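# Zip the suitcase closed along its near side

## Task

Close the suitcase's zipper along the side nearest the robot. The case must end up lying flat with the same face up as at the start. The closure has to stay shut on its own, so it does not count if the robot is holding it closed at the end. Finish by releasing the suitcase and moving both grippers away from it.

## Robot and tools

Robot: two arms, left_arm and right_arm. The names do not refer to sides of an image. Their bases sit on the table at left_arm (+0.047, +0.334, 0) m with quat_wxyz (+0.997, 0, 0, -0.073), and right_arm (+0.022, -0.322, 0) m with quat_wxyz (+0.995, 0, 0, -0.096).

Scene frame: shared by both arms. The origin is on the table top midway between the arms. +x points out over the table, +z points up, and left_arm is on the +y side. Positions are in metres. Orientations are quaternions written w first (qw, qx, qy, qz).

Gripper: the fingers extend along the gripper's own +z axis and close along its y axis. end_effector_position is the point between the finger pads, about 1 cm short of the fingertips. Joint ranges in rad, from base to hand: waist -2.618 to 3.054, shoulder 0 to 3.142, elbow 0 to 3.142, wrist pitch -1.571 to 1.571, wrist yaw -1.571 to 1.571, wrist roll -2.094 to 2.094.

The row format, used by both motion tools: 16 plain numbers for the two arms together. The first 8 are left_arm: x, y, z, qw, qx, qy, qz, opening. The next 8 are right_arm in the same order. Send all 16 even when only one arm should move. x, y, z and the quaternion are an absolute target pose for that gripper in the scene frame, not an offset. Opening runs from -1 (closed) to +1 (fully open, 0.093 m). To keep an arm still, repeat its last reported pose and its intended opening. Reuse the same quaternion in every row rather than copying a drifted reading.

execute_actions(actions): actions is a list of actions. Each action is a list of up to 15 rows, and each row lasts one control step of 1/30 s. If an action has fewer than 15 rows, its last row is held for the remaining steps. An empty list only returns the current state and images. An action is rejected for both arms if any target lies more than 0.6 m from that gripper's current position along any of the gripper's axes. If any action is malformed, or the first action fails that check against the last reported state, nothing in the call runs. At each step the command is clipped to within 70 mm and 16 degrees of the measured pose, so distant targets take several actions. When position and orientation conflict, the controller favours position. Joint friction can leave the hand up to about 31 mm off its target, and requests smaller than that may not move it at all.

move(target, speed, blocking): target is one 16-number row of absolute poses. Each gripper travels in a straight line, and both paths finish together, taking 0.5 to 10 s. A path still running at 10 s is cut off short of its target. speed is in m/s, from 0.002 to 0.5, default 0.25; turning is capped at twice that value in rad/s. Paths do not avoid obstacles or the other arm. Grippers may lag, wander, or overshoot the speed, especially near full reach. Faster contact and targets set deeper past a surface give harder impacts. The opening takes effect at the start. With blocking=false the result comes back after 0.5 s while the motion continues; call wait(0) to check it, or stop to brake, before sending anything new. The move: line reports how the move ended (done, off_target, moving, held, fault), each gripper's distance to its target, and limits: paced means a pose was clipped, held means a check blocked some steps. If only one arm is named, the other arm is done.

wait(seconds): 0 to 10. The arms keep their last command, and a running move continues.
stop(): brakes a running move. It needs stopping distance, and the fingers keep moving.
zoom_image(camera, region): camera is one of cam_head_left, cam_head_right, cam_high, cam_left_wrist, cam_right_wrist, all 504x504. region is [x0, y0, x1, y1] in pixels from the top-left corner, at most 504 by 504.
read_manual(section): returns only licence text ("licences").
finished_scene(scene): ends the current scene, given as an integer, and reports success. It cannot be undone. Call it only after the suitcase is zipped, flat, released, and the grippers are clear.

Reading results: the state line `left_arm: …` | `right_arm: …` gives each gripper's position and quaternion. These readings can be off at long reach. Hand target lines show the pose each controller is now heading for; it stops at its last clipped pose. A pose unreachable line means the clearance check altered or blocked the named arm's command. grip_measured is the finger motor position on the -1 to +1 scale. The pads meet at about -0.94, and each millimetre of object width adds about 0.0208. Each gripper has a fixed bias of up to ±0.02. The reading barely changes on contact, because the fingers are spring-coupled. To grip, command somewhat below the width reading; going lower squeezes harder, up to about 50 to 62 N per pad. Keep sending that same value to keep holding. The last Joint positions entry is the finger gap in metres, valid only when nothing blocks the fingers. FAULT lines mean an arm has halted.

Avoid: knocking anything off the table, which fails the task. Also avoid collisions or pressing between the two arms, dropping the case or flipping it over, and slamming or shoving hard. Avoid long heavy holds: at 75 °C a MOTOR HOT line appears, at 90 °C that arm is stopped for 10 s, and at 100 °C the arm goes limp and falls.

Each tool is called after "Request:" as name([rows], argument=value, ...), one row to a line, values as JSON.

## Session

Request:
execute_actions(actions=[])

Scene clock: 0.00 s.
left_arm: end_effector_position=(+0.4100, +0.3435, +0.3953) grip_measured=+0.996 end_effector_quat_wxyz=(+0.671, +0.015, +0.657, -0.344) | right_arm: end_effector_position=(+0.2347, -0.4861, +0.2696) grip_measured=+1.000 end_effector_quat_wxyz=(-0.296, -0.415, +0.682, -0.525)
Joint positions: left_arm=[ 0.537  1.138  0.912  0.439  0.877 -0.615  0.093] | right_arm=[ 0.181  1.284  1.131 -1.264  1.291 -1.219  0.093]
Joint velocities: left_arm=[-0.012  0.007  0.012  0.007  0.022  0.051 -0.001] | right_arm=[-0.017  0.002  0.002  0.066  0.037 -0.007  0.   ]
Hand target (left_arm): +0.410, +0.343, +0.395; +0.671, +0.015, +0.657, -0.344
Hand target (right_arm): +0.235, -0.486, +0.270; -0.296, -0.415, +0.682, -0.525

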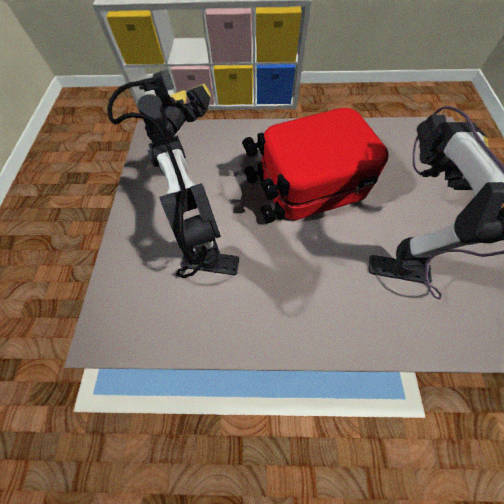

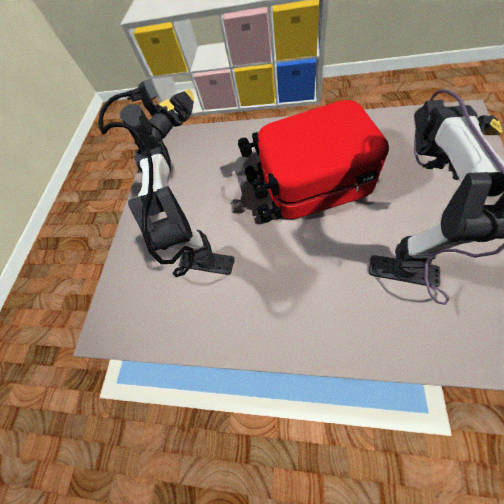

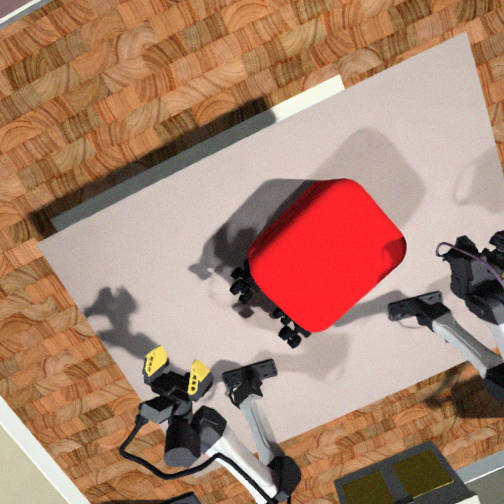

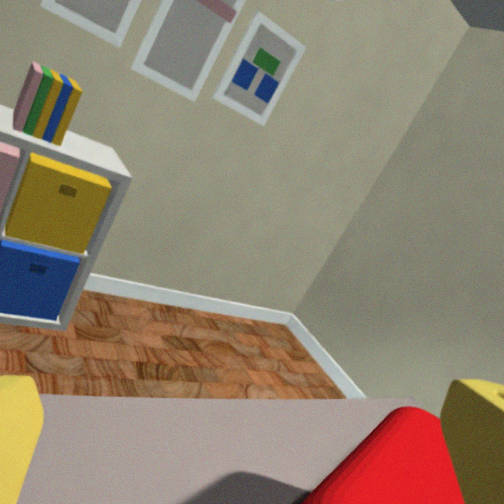

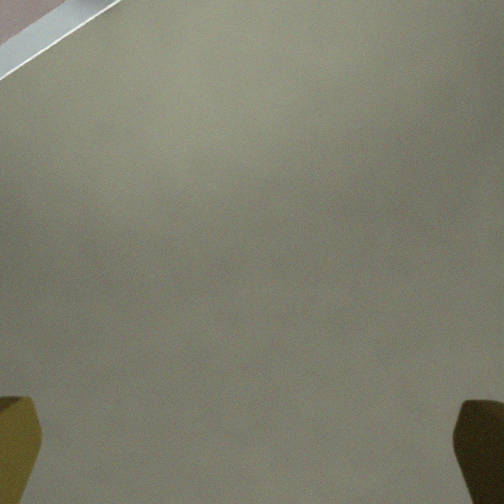

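Request:
zoom_image(camera="cam_head_left", region=[250, 140, 400, 240])

Request:
zoom_image(camera="cam_head_right", region=[250, 140, 400, 240])

Request:
zoom_image(camera="cam_high", region=[210, 160, 460, 410])

Region (250, 140, 400, 240) of cam_head_left's 504x504 image, scaled by 3.360, with more detail than that image has.

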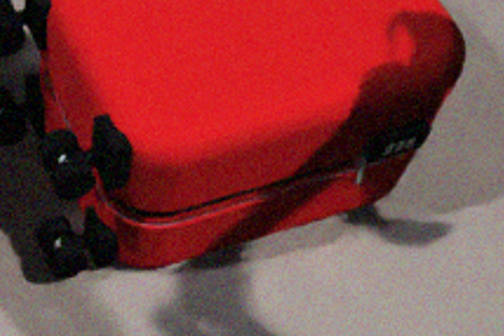

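Region (250, 140, 400, 240) of cam_head_right's 504x504 image, scaled by 3.360, with more detail than that image has.

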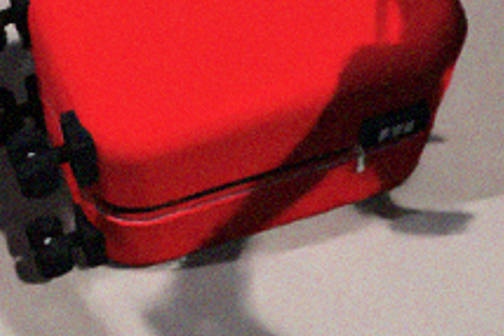

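Region (210, 160, 460, 410) of cam_high's 504x504 image, scaled by 2.016, with more detail than that image has.

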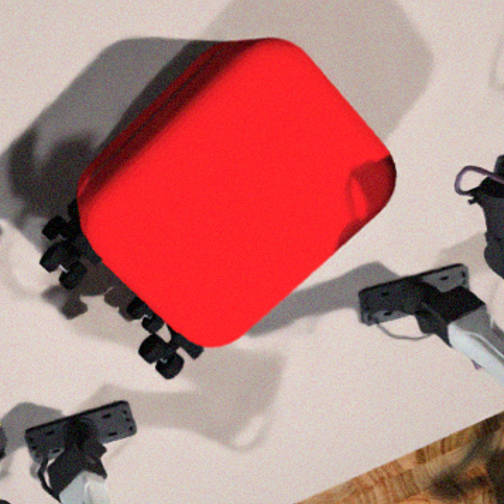

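Request:
move(target=[0.15,-0.02,0.32,0.612,0.612,0.354,0.354,1,0.345,-0.18,0.30,0.187,-0.204,0.96,0.04,0], speed=0.4)

Scene clock: 16.50 s.
left_arm: end_effector_position=(+0.1540, -0.0109, +0.3252) grip_measured=+0.996 end_effector_quat_wxyz=(+0.623, +0.603, +0.369, +0.335) | right_arm: end_effector_position=(+0.3426, -0.1909, +0.2945) grip_measured=+0.002 end_effector_quat_wxyz=(+0.184, -0.210, +0.960, +0.030)
Joint positions: left_arm=[-1.573  1.262  0.862  0.404 -1.191  1.517  0.093] | right_arm=[ 0.582  1.69   2.059 -1.566  0.005 -0.042  0.045]
Joint velocities: left_arm=[ 0.007  0.002 -0.002  0.066  0.007  0.037  0.001] | right_arm=[ 0.007 -0.007  0.002 -0.081  0.007 -0.037 -0.001]
Hand target (left_arm): +0.152, -0.014, +0.320; +0.617, +0.608, +0.364, +0.343
Hand target (right_arm): +0.349, -0.184, +0.300; +0.198, -0.209, +0.957, +0.037
Off the commanded pose (left_arm): 0.011 m, 3 deg.
Off the commanded pose (right_arm): 0.012 m, 1 deg.
move: off_target (left_arm, right_arm); limits=paced

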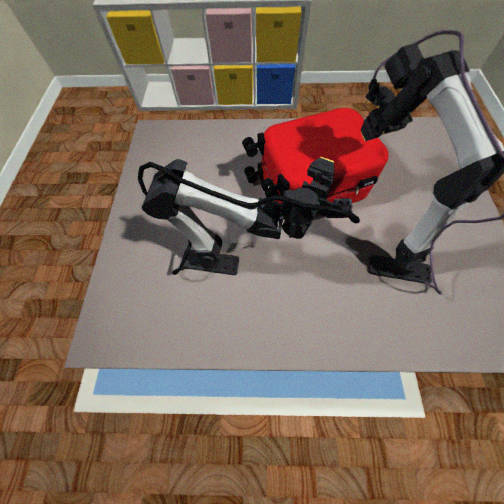

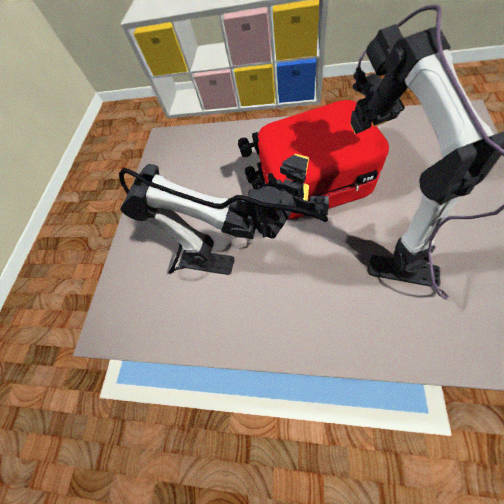

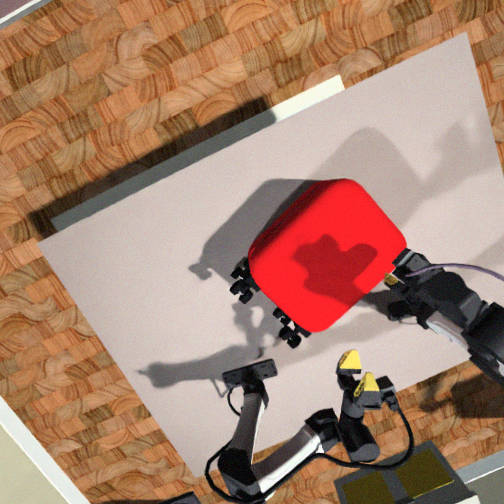

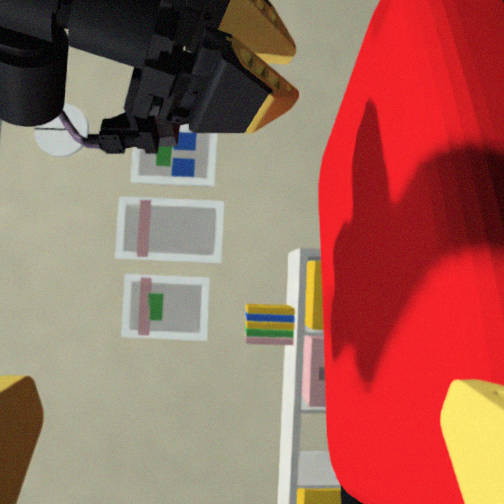

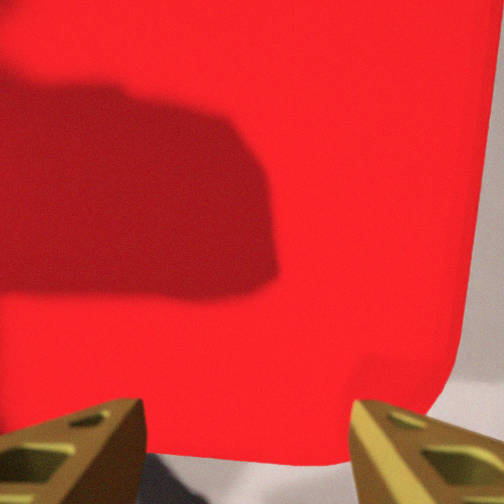

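Request:
move(target=[0.19,-0.145,0.13,0.612,0.612,0.354,0.354,1,0.345,-0.145,0.225,0.11,-0.249,0.962,0.028,0], speed=0.25)

Scene clock: 19.67 s.
left_arm: end_effector_position=(+0.1859, -0.1465, +0.1328) grip_measured=+0.996 end_effector_quat_wxyz=(+0.612, +0.611, +0.356, +0.353) | right_arm: end_effector_position=(+0.3444, -0.1501, +0.2352) grip_measured=+0.002 end_effector_quat_wxyz=(+0.118, -0.250, +0.961, +0.027)
Joint positions: left_arm=[-1.444  2.165  1.016  1.147 -1.07   1.564  0.093] | right_arm=[ 0.683  1.782  1.944 -1.49   0.003 -0.02   0.045]
Joint velocities: left_arm=[-0.007 -0.002  0.012  0.007 -0.007 -0.007 -0.   ] | right_arm=[-0.017  0.017 -0.027 -0.037 -0.037  0.007  0.002]
Hand target (left_arm): +0.189, -0.150, +0.132; +0.612, +0.612, +0.353, +0.355
Hand target (right_arm): +0.346, -0.145, +0.225; +0.110, -0.250, +0.962, +0.029
Off the commanded pose (left_arm): 0.005 m, 0 deg.
Off the commanded pose (right_arm): 0.011 m, 1 deg.
move: off_target (right_arm)

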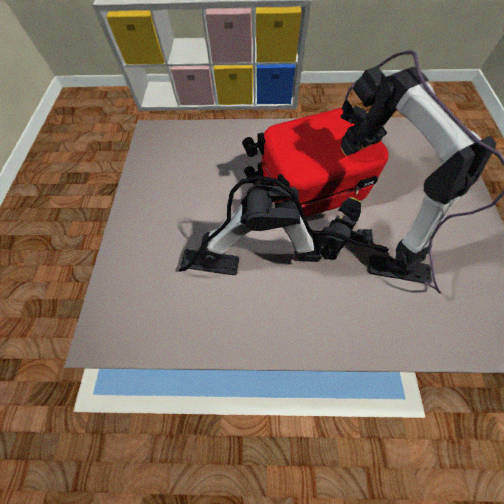

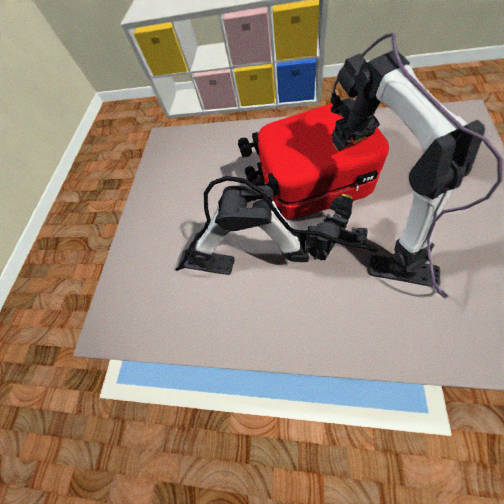

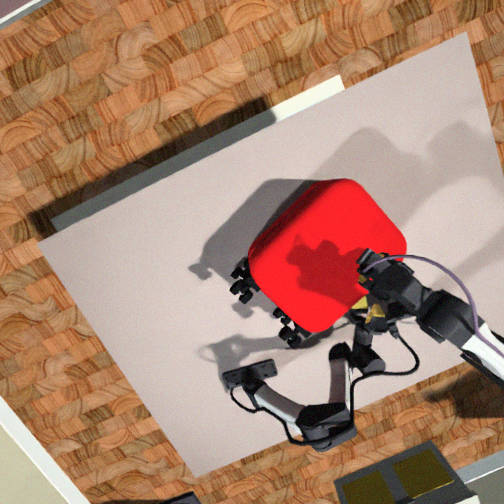

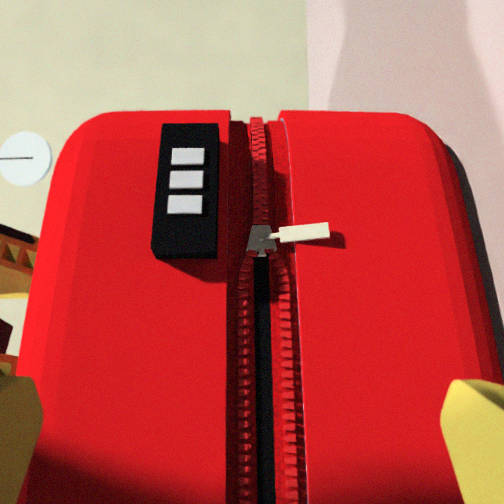

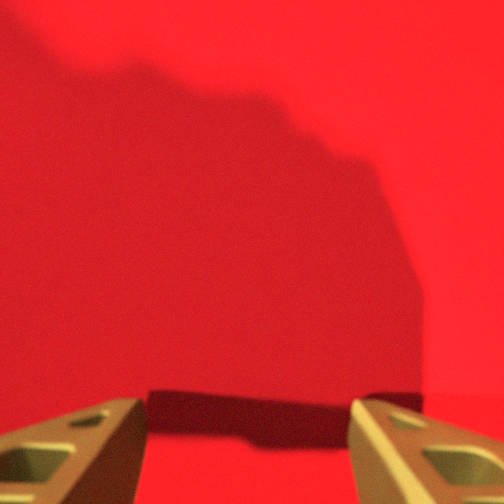

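Request:
move(target=[0.238,-0.19,0.143,0.612,0.612,0.354,0.354,1,0.345,-0.15,0.2,0.11,-0.249,0.962,0.028,0], speed=0.15)

Scene clock: 26.27 s.
left_arm: end_effector_position=(+0.2372, -0.1848, +0.1532) grip_measured=+0.996 end_effector_quat_wxyz=(+0.620, +0.601, +0.362, +0.351) | right_arm: end_effector_position=(+0.3442, -0.1502, +0.2330) grip_measured=+0.002 end_effector_quat_wxyz=(+0.148, -0.249, +0.956, +0.034)
Joint positions: left_arm=[-1.326  2.229  1.228  1.028 -0.958  1.565  0.093] | right_arm=[ 0.683  1.71   1.832 -1.387  0.003 -0.02   0.045]
Joint velocities: left_arm=[-0.002 -0.012 -0.017 -0.051 -0.007 -0.066  0.   ] | right_arm=[-0.002 -0.007  0.007 -0.007 -0.037  0.007  0.   ]
Hand target (left_arm): +0.238, -0.189, +0.144; +0.613, +0.612, +0.353, +0.355
Hand target (right_arm): +0.344, -0.151, +0.201; +0.110, -0.249, +0.962, +0.028
Off the commanded pose (left_arm): 0.011 m, 2 deg.
Off the commanded pose (right_arm): 0.033 m, 4 deg.
move: off_target (left_arm, right_arm)

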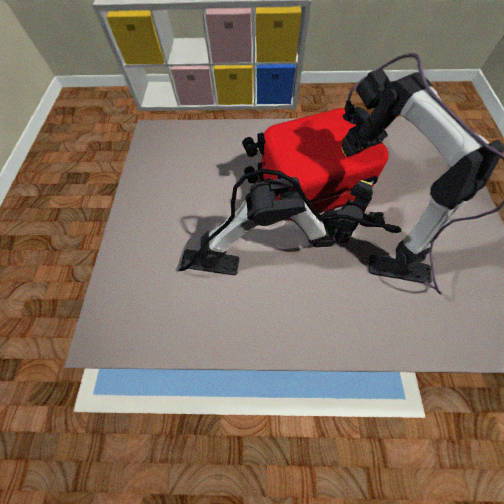

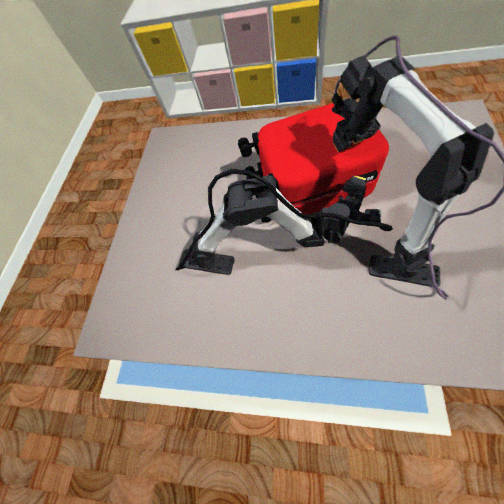

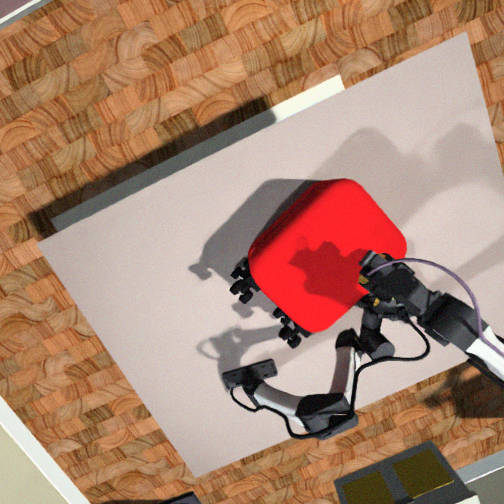

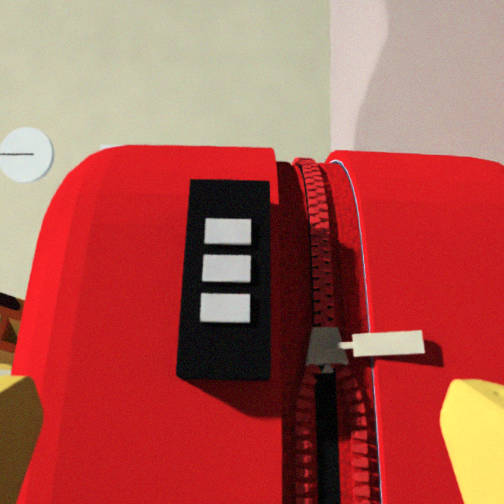

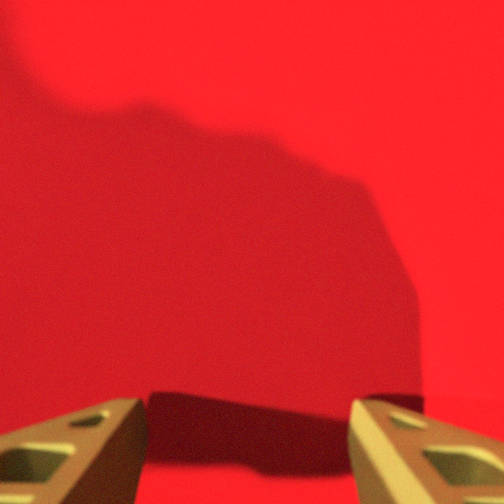

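Request:
execute_actions([
  [[0.238,-0.19,0.141,0.612,0.612,0.354,0.354,1,0.345,-0.15,0.198,0.11,-0.249,0.962,0.028,0],[0.2385,-0.1905,0.139,0.612,0.612,0.354,0.354,1,0.345,-0.15,0.196,0.11,-0.249,0.962,0.028,0],[0.239,-0.191,0.137,0.612,0.612,0.354,0.354,1,0.345,-0.15,0.194,0.11,-0.249,0.962,0.028,0],[0.2395,-0.1915,0.135,0.612,0.612,0.354,0.354,1,0.345,-0.15,0.192,0.11,-0.249,0.962,0.028,0],[0.24,-0.192,0.133,0.612,0.612,0.354,0.354,1,0.345,-0.15,0.19,0.11,-0.249,0.962,0.028,0],[0.241,-0.193,0.131,0.612,0.612,0.354,0.354,1,0.345,-0.15,0.19,0.11,-0.249,0.962,0.028,0],[0.242,-0.194,0.129,0.612,0.612,0.354,0.354,1,0.345,-0.15,0.19,0.11,-0.249,0.962,0.028,0],[0.243,-0.195,0.128,0.612,0.612,0.354,0.354,1,0.345,-0.15,0.19,0.11,-0.249,0.962,0.028,0],[0.244,-0.196,0.128,0.612,0.612,0.354,0.354,1,0.345,-0.15,0.19,0.11,-0.249,0.962,0.028,0],[0.245,-0.197,0.128,0.612,0.612,0.354,0.354,1,0.345,-0.15,0.19,0.11,-0.249,0.962,0.028,0],[0.246,-0.198,0.128,0.612,0.612,0.354,0.354,1,0.345,-0.15,0.19,0.11,-0.249,0.962,0.028,0],[0.247,-0.199,0.128,0.612,0.612,0.354,0.354,1,0.345,-0.15,0.19,0.11,-0.249,0.962,0.028,0],[0.248,-0.2,0.128,0.612,0.612,0.354,0.354,1,0.345,-0.15,0.19,0.11,-0.249,0.962,0.028,0],[0.249,-0.2005,0.128,0.612,0.612,0.354,0.354,1,0.345,-0.15,0.19,0.11,-0.249,0.962,0.028,0],[0.25,-0.201,0.128,0.612,0.612,0.354,0.354,1,0.345,-0.15,0.19,0.11,-0.249,0.962,0.028,0]],
  [[0.2515,-0.2017,0.128,0.612,0.612,0.354,0.354,1,0.345,-0.15,0.19,0.11,-0.249,0.962,0.028,0],[0.253,-0.2024,0.128,0.612,0.612,0.354,0.354,1,0.345,-0.15,0.19,0.11,-0.249,0.962,0.028,0],[0.2545,-0.2031,0.128,0.612,0.612,0.354,0.354,1,0.345,-0.15,0.19,0.11,-0.249,0.962,0.028,0],[0.256,-0.2038,0.128,0.612,0.612,0.354,0.354,1,0.345,-0.15,0.19,0.11,-0.249,0.962,0.028,0],[0.2575,-0.2045,0.128,0.612,0.612,0.354,0.354,1,0.345,-0.15,0.19,0.11,-0.249,0.962,0.028,0],[0.259,-0.2052,0.128,0.612,0.612,0.354,0.354,1,0.345,-0.15,0.19,0.11,-0.249,0.962,0.028,0],[0.2605,-0.2059,0.128,0.612,0.612,0.354,0.354,1,0.345,-0.15,0.19,0.11,-0.249,0.962,0.028,0],[0.262,-0.2066,0.128,0.612,0.612,0.354,0.354,1,0.345,-0.15,0.19,0.11,-0.249,0.962,0.028,0],[0.263,-0.207,0.128,0.612,0.612,0.354,0.354,1,0.345,-0.15,0.19,0.11,-0.249,0.962,0.028,0]],
])

Scene clock: 35.07 s.
left_arm: end_effector_position=(+0.2605, -0.2026, +0.1376) grip_measured=+0.996 end_effector_quat_wxyz=(+0.620, +0.602, +0.361, +0.351) | right_arm: end_effector_position=(+0.3440, -0.1503, +0.2325) grip_measured=+0.002 end_effector_quat_wxyz=(+0.160, -0.249, +0.955, +0.037)
Joint positions: left_arm=[-1.279  2.325  1.33   1.019 -0.91   1.565  0.093] | right_arm=[ 0.683  1.683  1.791 -1.349  0.003 -0.02   0.045]
Joint velocities: left_arm=[ 0.012  0.022  0.022 -0.037  0.007  0.037 -0.   ] | right_arm=[ 0.002 -0.007  0.012  0.007 -0.051  0.007  0.   ]
Hand target (left_arm): +0.263, -0.207, +0.128; +0.612, +0.612, +0.354, +0.354
Hand target (right_arm): +0.343, -0.151, +0.192; +0.109, -0.249, +0.962, +0.029
Off the commanded pose (left_arm): 0.011 m, 2 deg.
Off the commanded pose (right_arm): 0.043 m, 6 deg.

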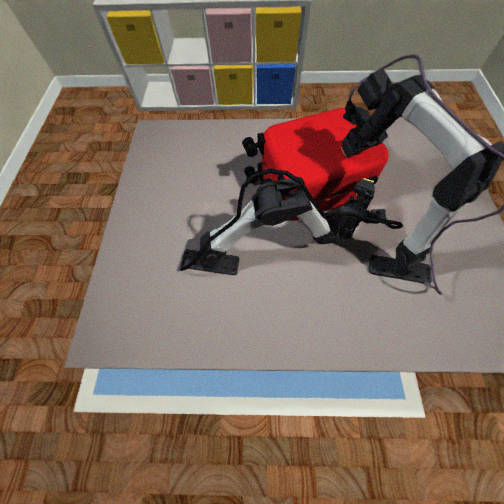

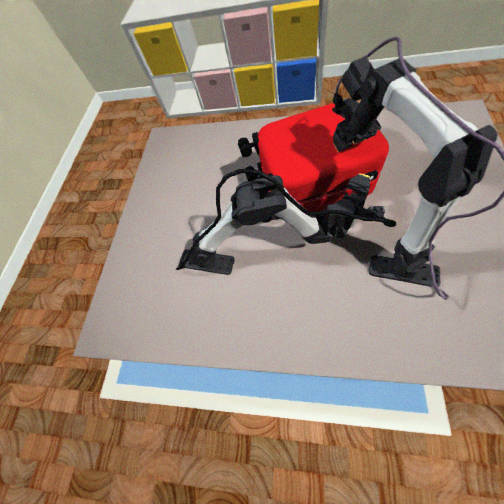

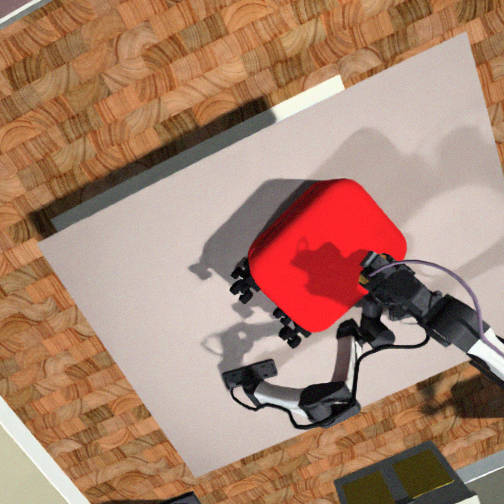

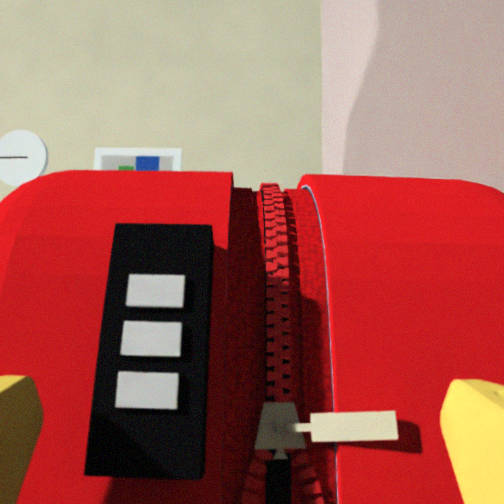

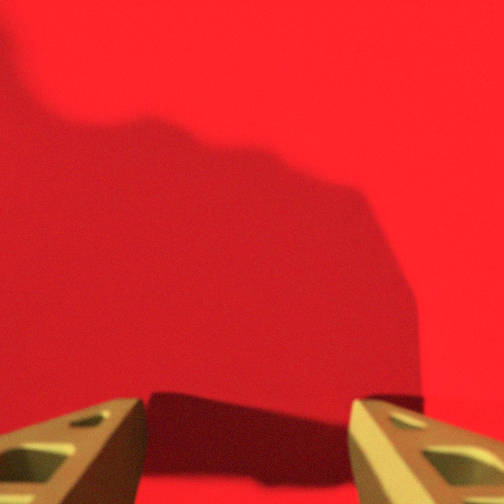

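Request:
execute_actions([
  [[0.264,-0.207,0.128,0.612,0.612,0.354,0.354,1,0.345,-0.15,0.19,0.11,-0.249,0.962,0.028,0],[0.2652,-0.2068,0.128,0.612,0.612,0.354,0.354,0.95,0.345,-0.15,0.19,0.11,-0.249,0.962,0.028,0],[0.2664,-0.2066,0.128,0.612,0.612,0.354,0.354,0.9,0.345,-0.15,0.19,0.11,-0.249,0.962,0.028,0],[0.2676,-0.2064,0.128,0.612,0.612,0.354,0.354,0.85,0.345,-0.15,0.19,0.11,-0.249,0.962,0.028,0],[0.2688,-0.2062,0.128,0.612,0.612,0.354,0.354,0.8,0.345,-0.15,0.19,0.11,-0.249,0.962,0.028,0],[0.27,-0.206,0.128,0.612,0.612,0.354,0.354,0.75,0.345,-0.15,0.19,0.11,-0.249,0.962,0.028,0],[0.271,-0.2058,0.128,0.612,0.612,0.354,0.354,0.75,0.345,-0.15,0.19,0.11,-0.249,0.962,0.028,0],[0.272,-0.2056,0.128,0.612,0.612,0.354,0.354,0.75,0.345,-0.15,0.19,0.11,-0.249,0.962,0.028,0],[0.272,-0.2056,0.128,0.612,0.612,0.354,0.354,0.75,0.345,-0.15,0.19,0.11,-0.249,0.962,0.028,0],[0.272,-0.2056,0.128,0.612,0.612,0.354,0.354,0.7,0.345,-0.15,0.19,0.11,-0.249,0.962,0.028,0],[0.272,-0.2056,0.128,0.612,0.612,0.354,0.354,0.65,0.345,-0.15,0.19,0.11,-0.249,0.962,0.028,0]],
])

Request:
zoom_image(camera="cam_left_wrist", region=[0, 300, 504, 504])

Scene clock: 42.00 s.
left_arm: end_effector_position=(+0.2696, -0.2015, +0.1365) grip_measured=+0.653 end_effector_quat_wxyz=(+0.619, +0.603, +0.360, +0.352) | right_arm: end_effector_position=(+0.3440, -0.1503, +0.2325) grip_measured=+0.002 end_effector_quat_wxyz=(+0.160, -0.249, +0.955, +0.037)
Joint positions: left_arm=[-1.259  2.326  1.332  1.015 -0.889  1.565  0.077] | right_arm=[ 0.683  1.683  1.791 -1.349  0.003 -0.02   0.045]
Joint velocities: left_arm=[-0.022 -0.012  0.007  0.095  0.037 -0.066 -0.   ] | right_arm=[ 0.027 -0.007 -0.022 -0.095  0.095  0.037 -0.   ]
Hand target (left_arm): +0.272, -0.205, +0.128; +0.612, +0.612, +0.354, +0.354
Hand target (right_arm): +0.343, -0.151, +0.192; +0.109, -0.249, +0.962, +0.029
Off the commanded pose (left_arm): 0.010 m, 1 deg.
Off the commanded pose (right_arm): 0.043 m, 6 deg.

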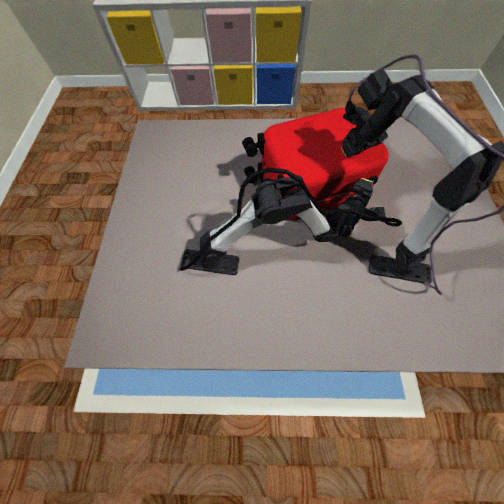

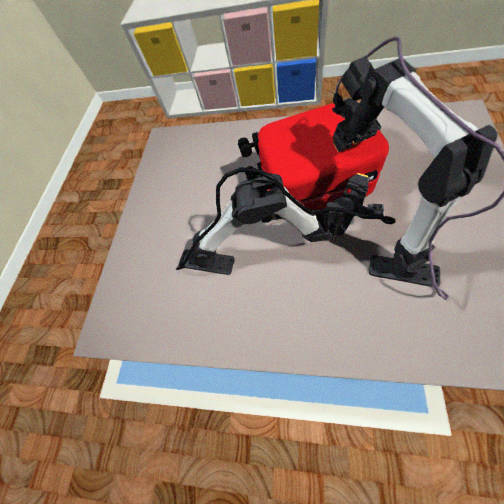

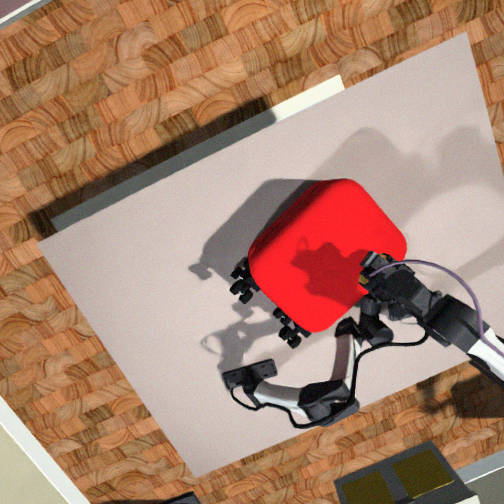

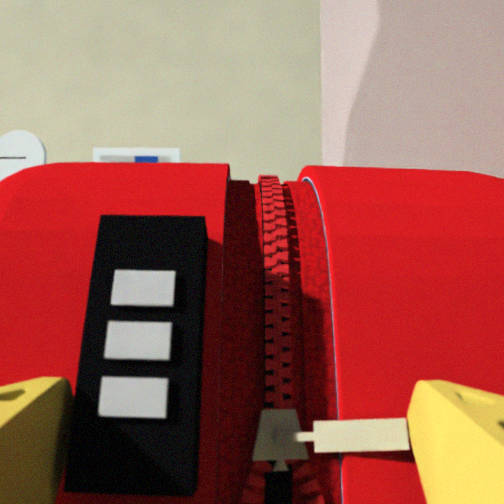

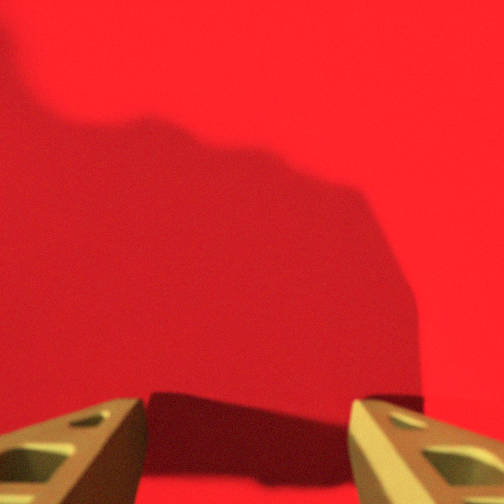

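Region (0, 300, 504, 504) of cam_left_wrist's 504x504 image, scaled by 1.000; it fills the top 204 rows of this view, and the rest is white.

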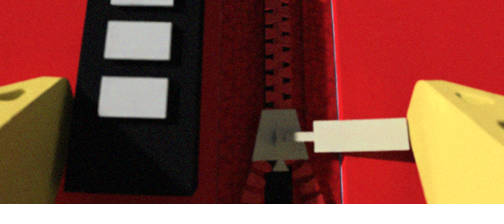

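Request:
execute_actions([
  [[0.272,-0.2056,0.128,0.612,0.612,0.354,0.354,0.8,0.345,-0.15,0.19,0.11,-0.249,0.962,0.028,0],[0.2715,-0.2056,0.128,0.612,0.612,0.354,0.354,0.95,0.345,-0.15,0.19,0.11,-0.249,0.962,0.028,0],[0.2715,-0.2045,0.129,0.6117,0.61,0.3555,0.3565,0.95,0.345,-0.15,0.19,0.11,-0.249,0.962,0.028,0],[0.2717,-0.2035,0.13,0.6113,0.608,0.357,0.359,0.95,0.345,-0.15,0.19,0.11,-0.249,0.962,0.028,0],[0.272,-0.2024,0.131,0.611,0.6055,0.359,0.362,0.95,0.345,-0.15,0.19,0.11,-0.249,0.962,0.028,0],[0.2722,-0.2013,0.132,0.6106,0.6035,0.3605,0.3645,0.95,0.345,-0.15,0.19,0.11,-0.249,0.962,0.028,0],[0.2725,-0.2003,0.1325,0.61,0.601,0.362,0.367,0.95,0.345,-0.15,0.19,0.11,-0.249,0.962,0.028,0],[0.2727,-0.1992,0.133,0.6098,0.5992,0.3636,0.37,0.95,0.345,-0.15,0.19,0.11,-0.249,0.962,0.028,0]],
])

Request:
zoom_image(camera="cam_left_wrist", region=[250, 330, 504, 504])

Scene clock: 47.97 s.
left_arm: end_effector_position=(+0.2708, -0.1994, +0.1370) grip_measured=+0.948 end_effector_quat_wxyz=(+0.614, +0.602, +0.360, +0.360) | right_arm: end_effector_position=(+0.3440, -0.1503, +0.2325) grip_measured=+0.002 end_effector_quat_wxyz=(+0.160, -0.249, +0.955, +0.037)
Joint positions: left_arm=[-1.259  2.326  1.332  1.018 -0.903  1.581  0.091] | right_arm=[ 0.683  1.683  1.791 -1.349  0.003 -0.02   0.045]
Joint velocities: left_arm=[-0.002 -0.007  0.002 -0.022  0.007 -0.081  0.   ] | right_arm=[ 0.022 -0.007 -0.002  0.007  0.007  0.007  0.001]
Hand target (left_arm): +0.273, -0.199, +0.133; +0.609, +0.600, +0.364, +0.370
Hand target (right_arm): +0.343, -0.151, +0.192; +0.109, -0.249, +0.962, +0.029
Off the commanded pose (left_arm): 0.004 m, 1 deg.
Off the commanded pose (right_arm): 0.043 m, 6 deg.

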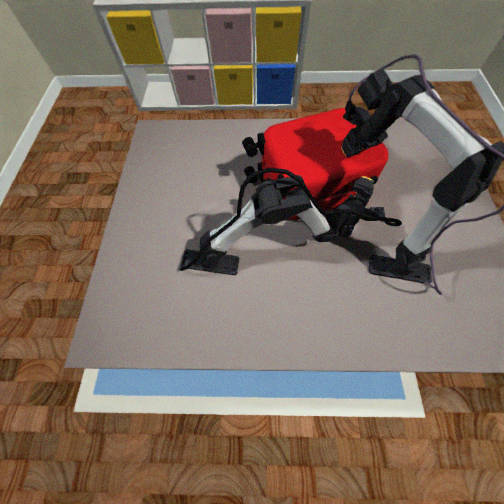

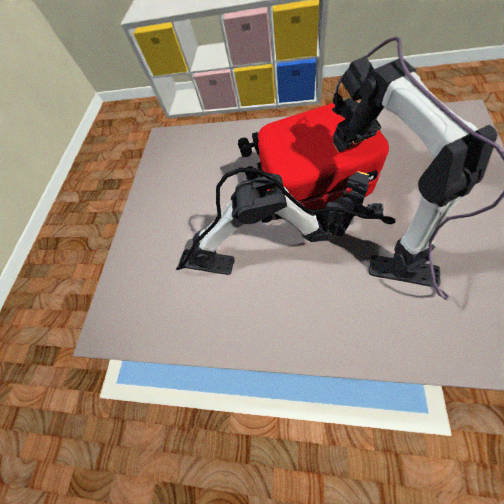

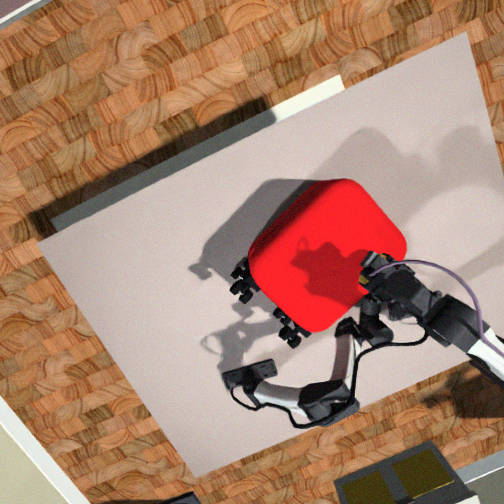

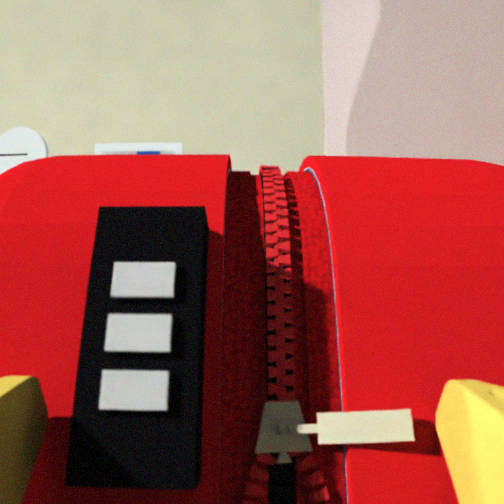

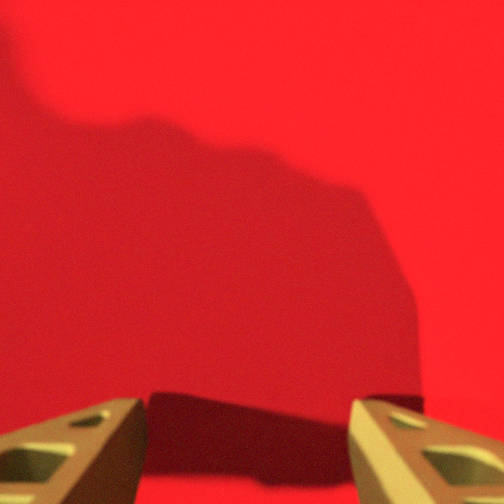

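Region (250, 330, 504, 504) of cam_left_wrist's 504x504 image, scaled by 1.984, with more detail than that image has; it fills the top 345 rows of this view, and the rest is white.

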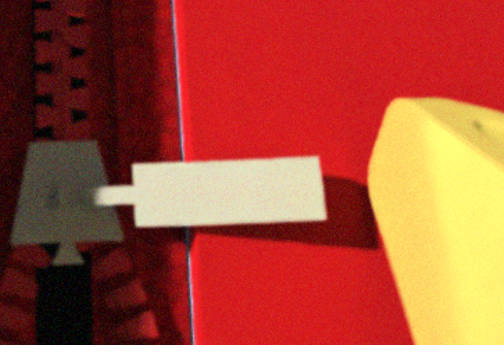

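Request:
execute_actions([
  [[0.274,-0.199,0.134,0.6098,0.5992,0.3636,0.37,0.95,0.345,-0.15,0.19,0.11,-0.249,0.962,0.028,0],[0.2755,-0.1988,0.136,0.6098,0.5992,0.3636,0.37,0.95,0.345,-0.15,0.19,0.11,-0.249,0.962,0.028,0],[0.277,-0.1986,0.138,0.6098,0.5992,0.3636,0.37,0.9,0.345,-0.15,0.19,0.11,-0.249,0.962,0.028,0],[0.278,-0.1984,0.14,0.6098,0.5992,0.3636,0.37,0.85,0.345,-0.15,0.19,0.11,-0.249,0.962,0.028,0],[0.278,-0.1984,0.141,0.6098,0.5992,0.3636,0.37,0.8,0.345,-0.15,0.19,0.11,-0.249,0.962,0.028,0],[0.278,-0.1984,0.142,0.6098,0.5992,0.3636,0.37,0.8,0.345,-0.15,0.19,0.11,-0.249,0.962,0.028,0],[0.278,-0.1984,0.142,0.6098,0.5992,0.3636,0.37,0.75,0.345,-0.15,0.19,0.11,-0.249,0.962,0.028,0],[0.278,-0.1984,0.142,0.6098,0.5992,0.3636,0.37,0.7,0.345,-0.15,0.19,0.11,-0.249,0.962,0.028,0],[0.278,-0.1984,0.142,0.6098,0.5992,0.3636,0.37,0.65,0.345,-0.15,0.19,0.11,-0.249,0.962,0.028,0]],
])

Request:
zoom_image(camera="cam_left_wrist", region=[250, 330, 504, 504])

Scene clock: 50.47 s.
left_arm: end_effector_position=(+0.2708, -0.1994, +0.1364) grip_measured=+0.653 end_effector_quat_wxyz=(+0.613, +0.604, +0.359, +0.361) | right_arm: end_effector_position=(+0.3440, -0.1503, +0.2325) grip_measured=+0.002 end_effector_quat_wxyz=(+0.160, -0.249, +0.955, +0.037)
Joint positions: left_arm=[-1.259  2.326  1.332  1.014 -0.903  1.582  0.077] | right_arm=[ 0.683  1.683  1.791 -1.349  0.003 -0.02   0.045]
Joint velocities: left_arm=[ 0.007  0.002 -0.007 -0.022 -0.037  0.037  0.   ] | right_arm=[ 0.012  0.007 -0.007 -0.066 -0.066  0.022 -0.   ]
Hand target (left_arm): +0.278, -0.198, +0.142; +0.610, +0.599, +0.364, +0.370
Hand target (right_arm): +0.343, -0.151, +0.192; +0.109, -0.249, +0.962, +0.029
Off the commanded pose (left_arm): 0.009 m, 1 deg.
Off the commanded pose (right_arm): 0.043 m, 6 deg.

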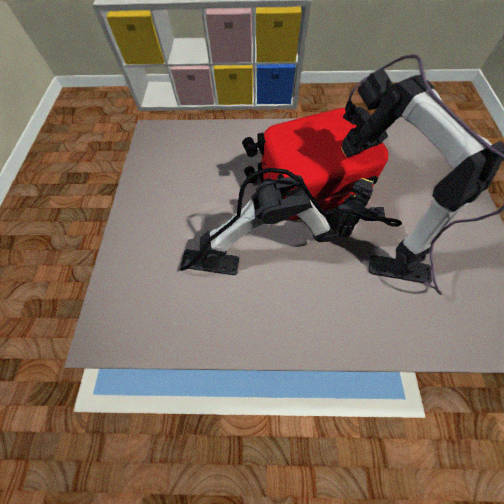

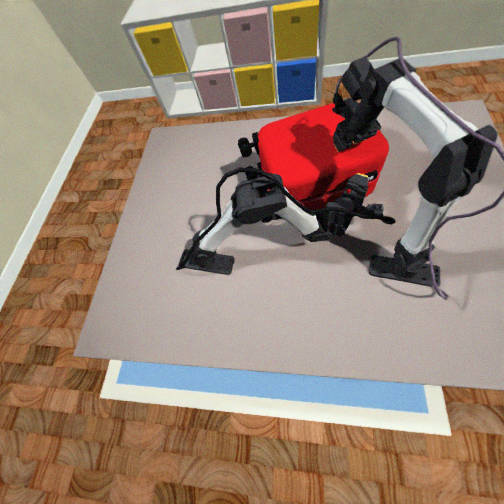

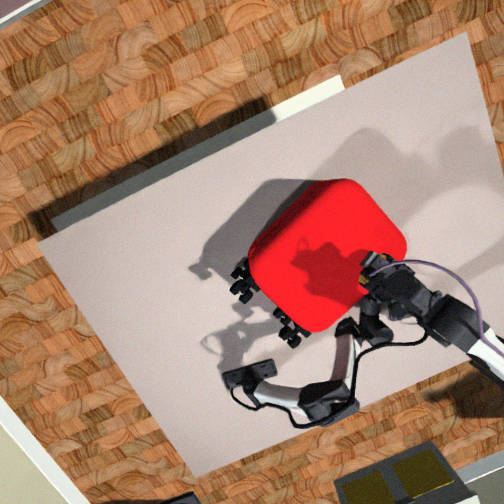

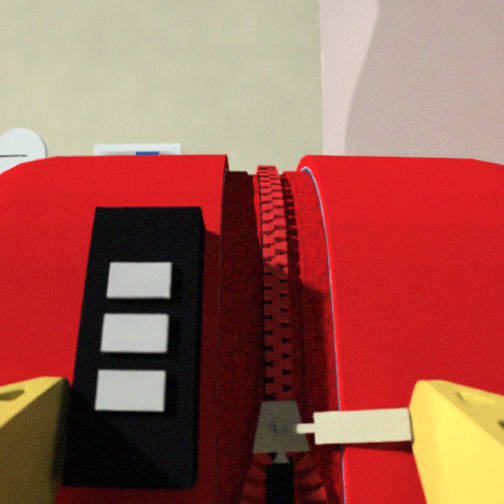

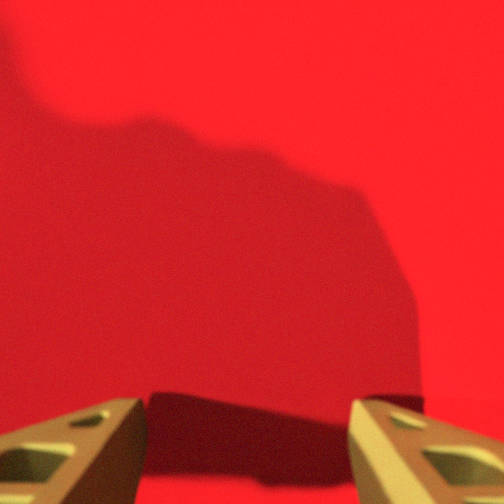

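Region (250, 330, 504, 504) of cam_left_wrist's 504x504 image, scaled by 1.984, with more detail than that image has; it fills the top 345 rows of this view, and the rest is white.

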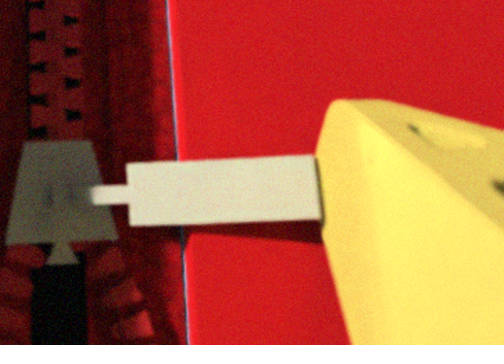

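Request:
execute_actions([
  [[0.277,-0.1985,0.1435,0.611,0.5985,0.3625,0.37,0.64,0.345,-0.15,0.19,0.11,-0.249,0.962,0.028,0],[0.276,-0.1987,0.145,0.6125,0.598,0.3615,0.37,0.63,0.345,-0.15,0.19,0.11,-0.249,0.962,0.028,0],[0.275,-0.1989,0.1465,0.614,0.597,0.36,0.37,0.62,0.345,-0.15,0.19,0.11,-0.249,0.962,0.028,0],[0.274,-0.199,0.148,0.6155,0.596,0.359,0.37,0.62,0.345,-0.15,0.19,0.11,-0.249,0.962,0.028,0],[0.273,-0.1992,0.1495,0.617,0.5955,0.358,0.37,0.62,0.345,-0.15,0.19,0.11,-0.249,0.962,0.028,0],[0.272,-0.1993,0.151,0.618,0.595,0.357,0.3705,0.62,0.345,-0.15,0.19,0.11,-0.249,0.962,0.028,0],[0.272,-0.1993,0.1525,0.6195,0.594,0.3555,0.3705,0.62,0.345,-0.15,0.19,0.11,-0.249,0.962,0.028,0],[0.272,-0.1993,0.154,0.621,0.593,0.354,0.371,0.62,0.345,-0.15,0.19,0.11,-0.249,0.962,0.028,0],[0.272,-0.1993,0.1555,0.622,0.5925,0.353,0.371,0.62,0.345,-0.15,0.19,0.11,-0.249,0.962,0.028,0],[0.272,-0.1993,0.157,0.6235,0.5916,0.352,0.371,0.62,0.345,-0.15,0.19,0.11,-0.249,0.962,0.028,0]],
  [[0.271,-0.1995,0.1575,0.6235,0.5916,0.352,0.371,0.62,0.345,-0.15,0.19,0.11,-0.249,0.962,0.028,0],[0.27,-0.1996,0.158,0.6235,0.5916,0.352,0.371,0.62,0.345,-0.15,0.19,0.11,-0.249,0.962,0.028,0],[0.269,-0.1998,0.1585,0.6235,0.5916,0.352,0.371,0.62,0.345,-0.15,0.19,0.11,-0.249,0.962,0.028,0],[0.268,-0.2,0.159,0.6235,0.5916,0.352,0.371,0.62,0.345,-0.15,0.19,0.11,-0.249,0.962,0.028,0],[0.267,-0.2002,0.1595,0.6235,0.5916,0.352,0.371,0.62,0.345,-0.15,0.19,0.11,-0.249,0.962,0.028,0],[0.266,-0.2003,0.16,0.6235,0.5916,0.352,0.371,0.62,0.345,-0.15,0.19,0.11,-0.249,0.962,0.028,0],[0.265,-0.2005,0.1605,0.6235,0.5916,0.352,0.371,0.62,0.345,-0.15,0.19,0.11,-0.249,0.962,0.028,0],[0.264,-0.2007,0.161,0.6235,0.5916,0.352,0.371,0.62,0.345,-0.15,0.19,0.11,-0.249,0.962,0.028,0],[0.263,-0.2008,0.1615,0.6235,0.5916,0.352,0.371,0.62,0.345,-0.15,0.19,0.11,-0.249,0.962,0.028,0],[0.262,-0.201,0.162,0.6235,0.5916,0.352,0.371,0.62,0.345,-0.15,0.19,0.11,-0.249,0.962,0.028,0],[0.261,-0.2012,0.1625,0.6235,0.5916,0.352,0.371,0.62,0.345,-0.15,0.19,0.11,-0.249,0.962,0.028,0],[0.26,-0.2013,0.163,0.6235,0.5916,0.352,0.371,0.62,0.345,-0.15,0.19,0.11,-0.249,0.962,0.028,0]],
])

Request:
zoom_image(camera="cam_left_wrist", region=[250, 330, 504, 504])

Scene clock: 57.70 s.
left_arm: end_effector_position=(+0.2596, -0.2028, +0.1423) grip_measured=+0.622 end_effector_quat_wxyz=(+0.612, +0.610, +0.343, +0.369) | right_arm: end_effector_position=(+0.3440, -0.1503, +0.2325) grip_measured=+0.002 end_effector_quat_wxyz=(+0.160, -0.249, +0.955, +0.037)
Joint positions: left_arm=[-1.281  2.316  1.332  1.018 -0.911  1.627  0.075] | right_arm=[ 0.683  1.683  1.791 -1.349  0.003 -0.02   0.045]
Joint velocities: left_arm=[-0.042 -0.071  0.017  0.051  0.022 -0.051  0.   ] | right_arm=[-0.007 -0.012  0.022 -0.051 -0.037 -0.022 -0.   ]
Hand target (left_arm): +0.260, -0.201, +0.163; +0.623, +0.592, +0.352, +0.371
Hand target (right_arm): +0.343, -0.151, +0.192; +0.109, -0.249, +0.962, +0.029
Off the commanded pose (left_arm): 0.021 m, 3 deg.
Off the commanded pose (right_arm): 0.043 m, 6 deg.

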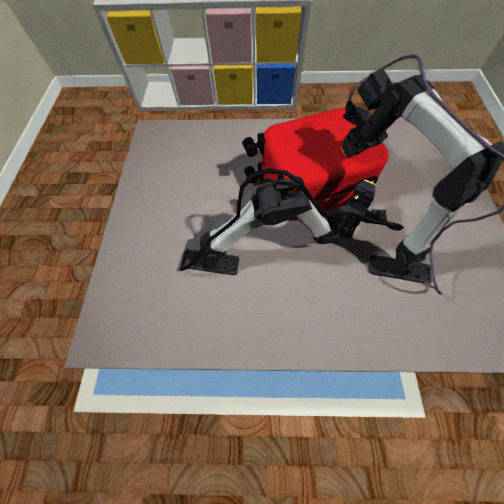

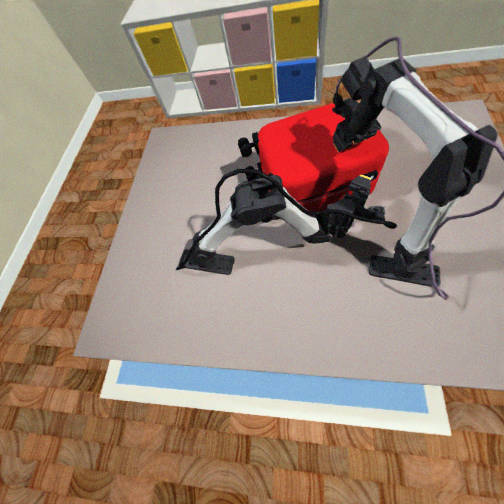

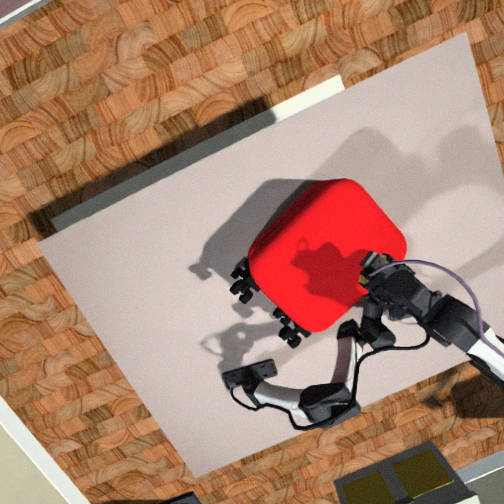

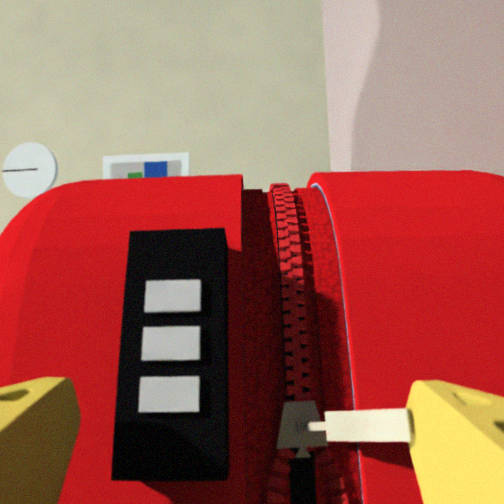

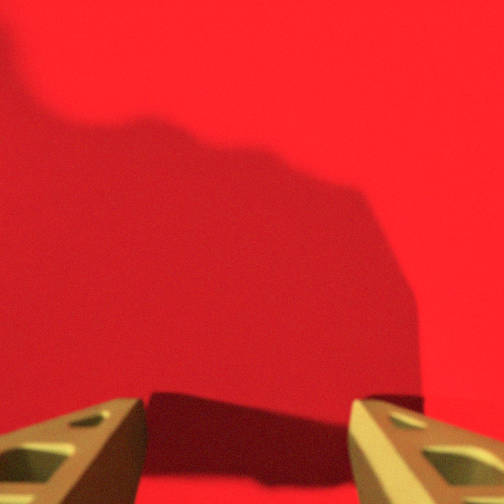

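Region (250, 330, 504, 504) of cam_left_wrist's 504x504 image, scaled by 1.984, with more detail than that image has; it fills the top 345 rows of this view, and the rest is white.

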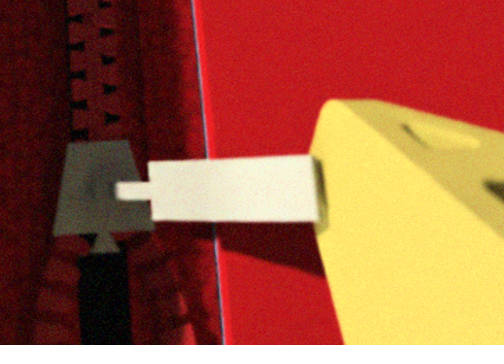

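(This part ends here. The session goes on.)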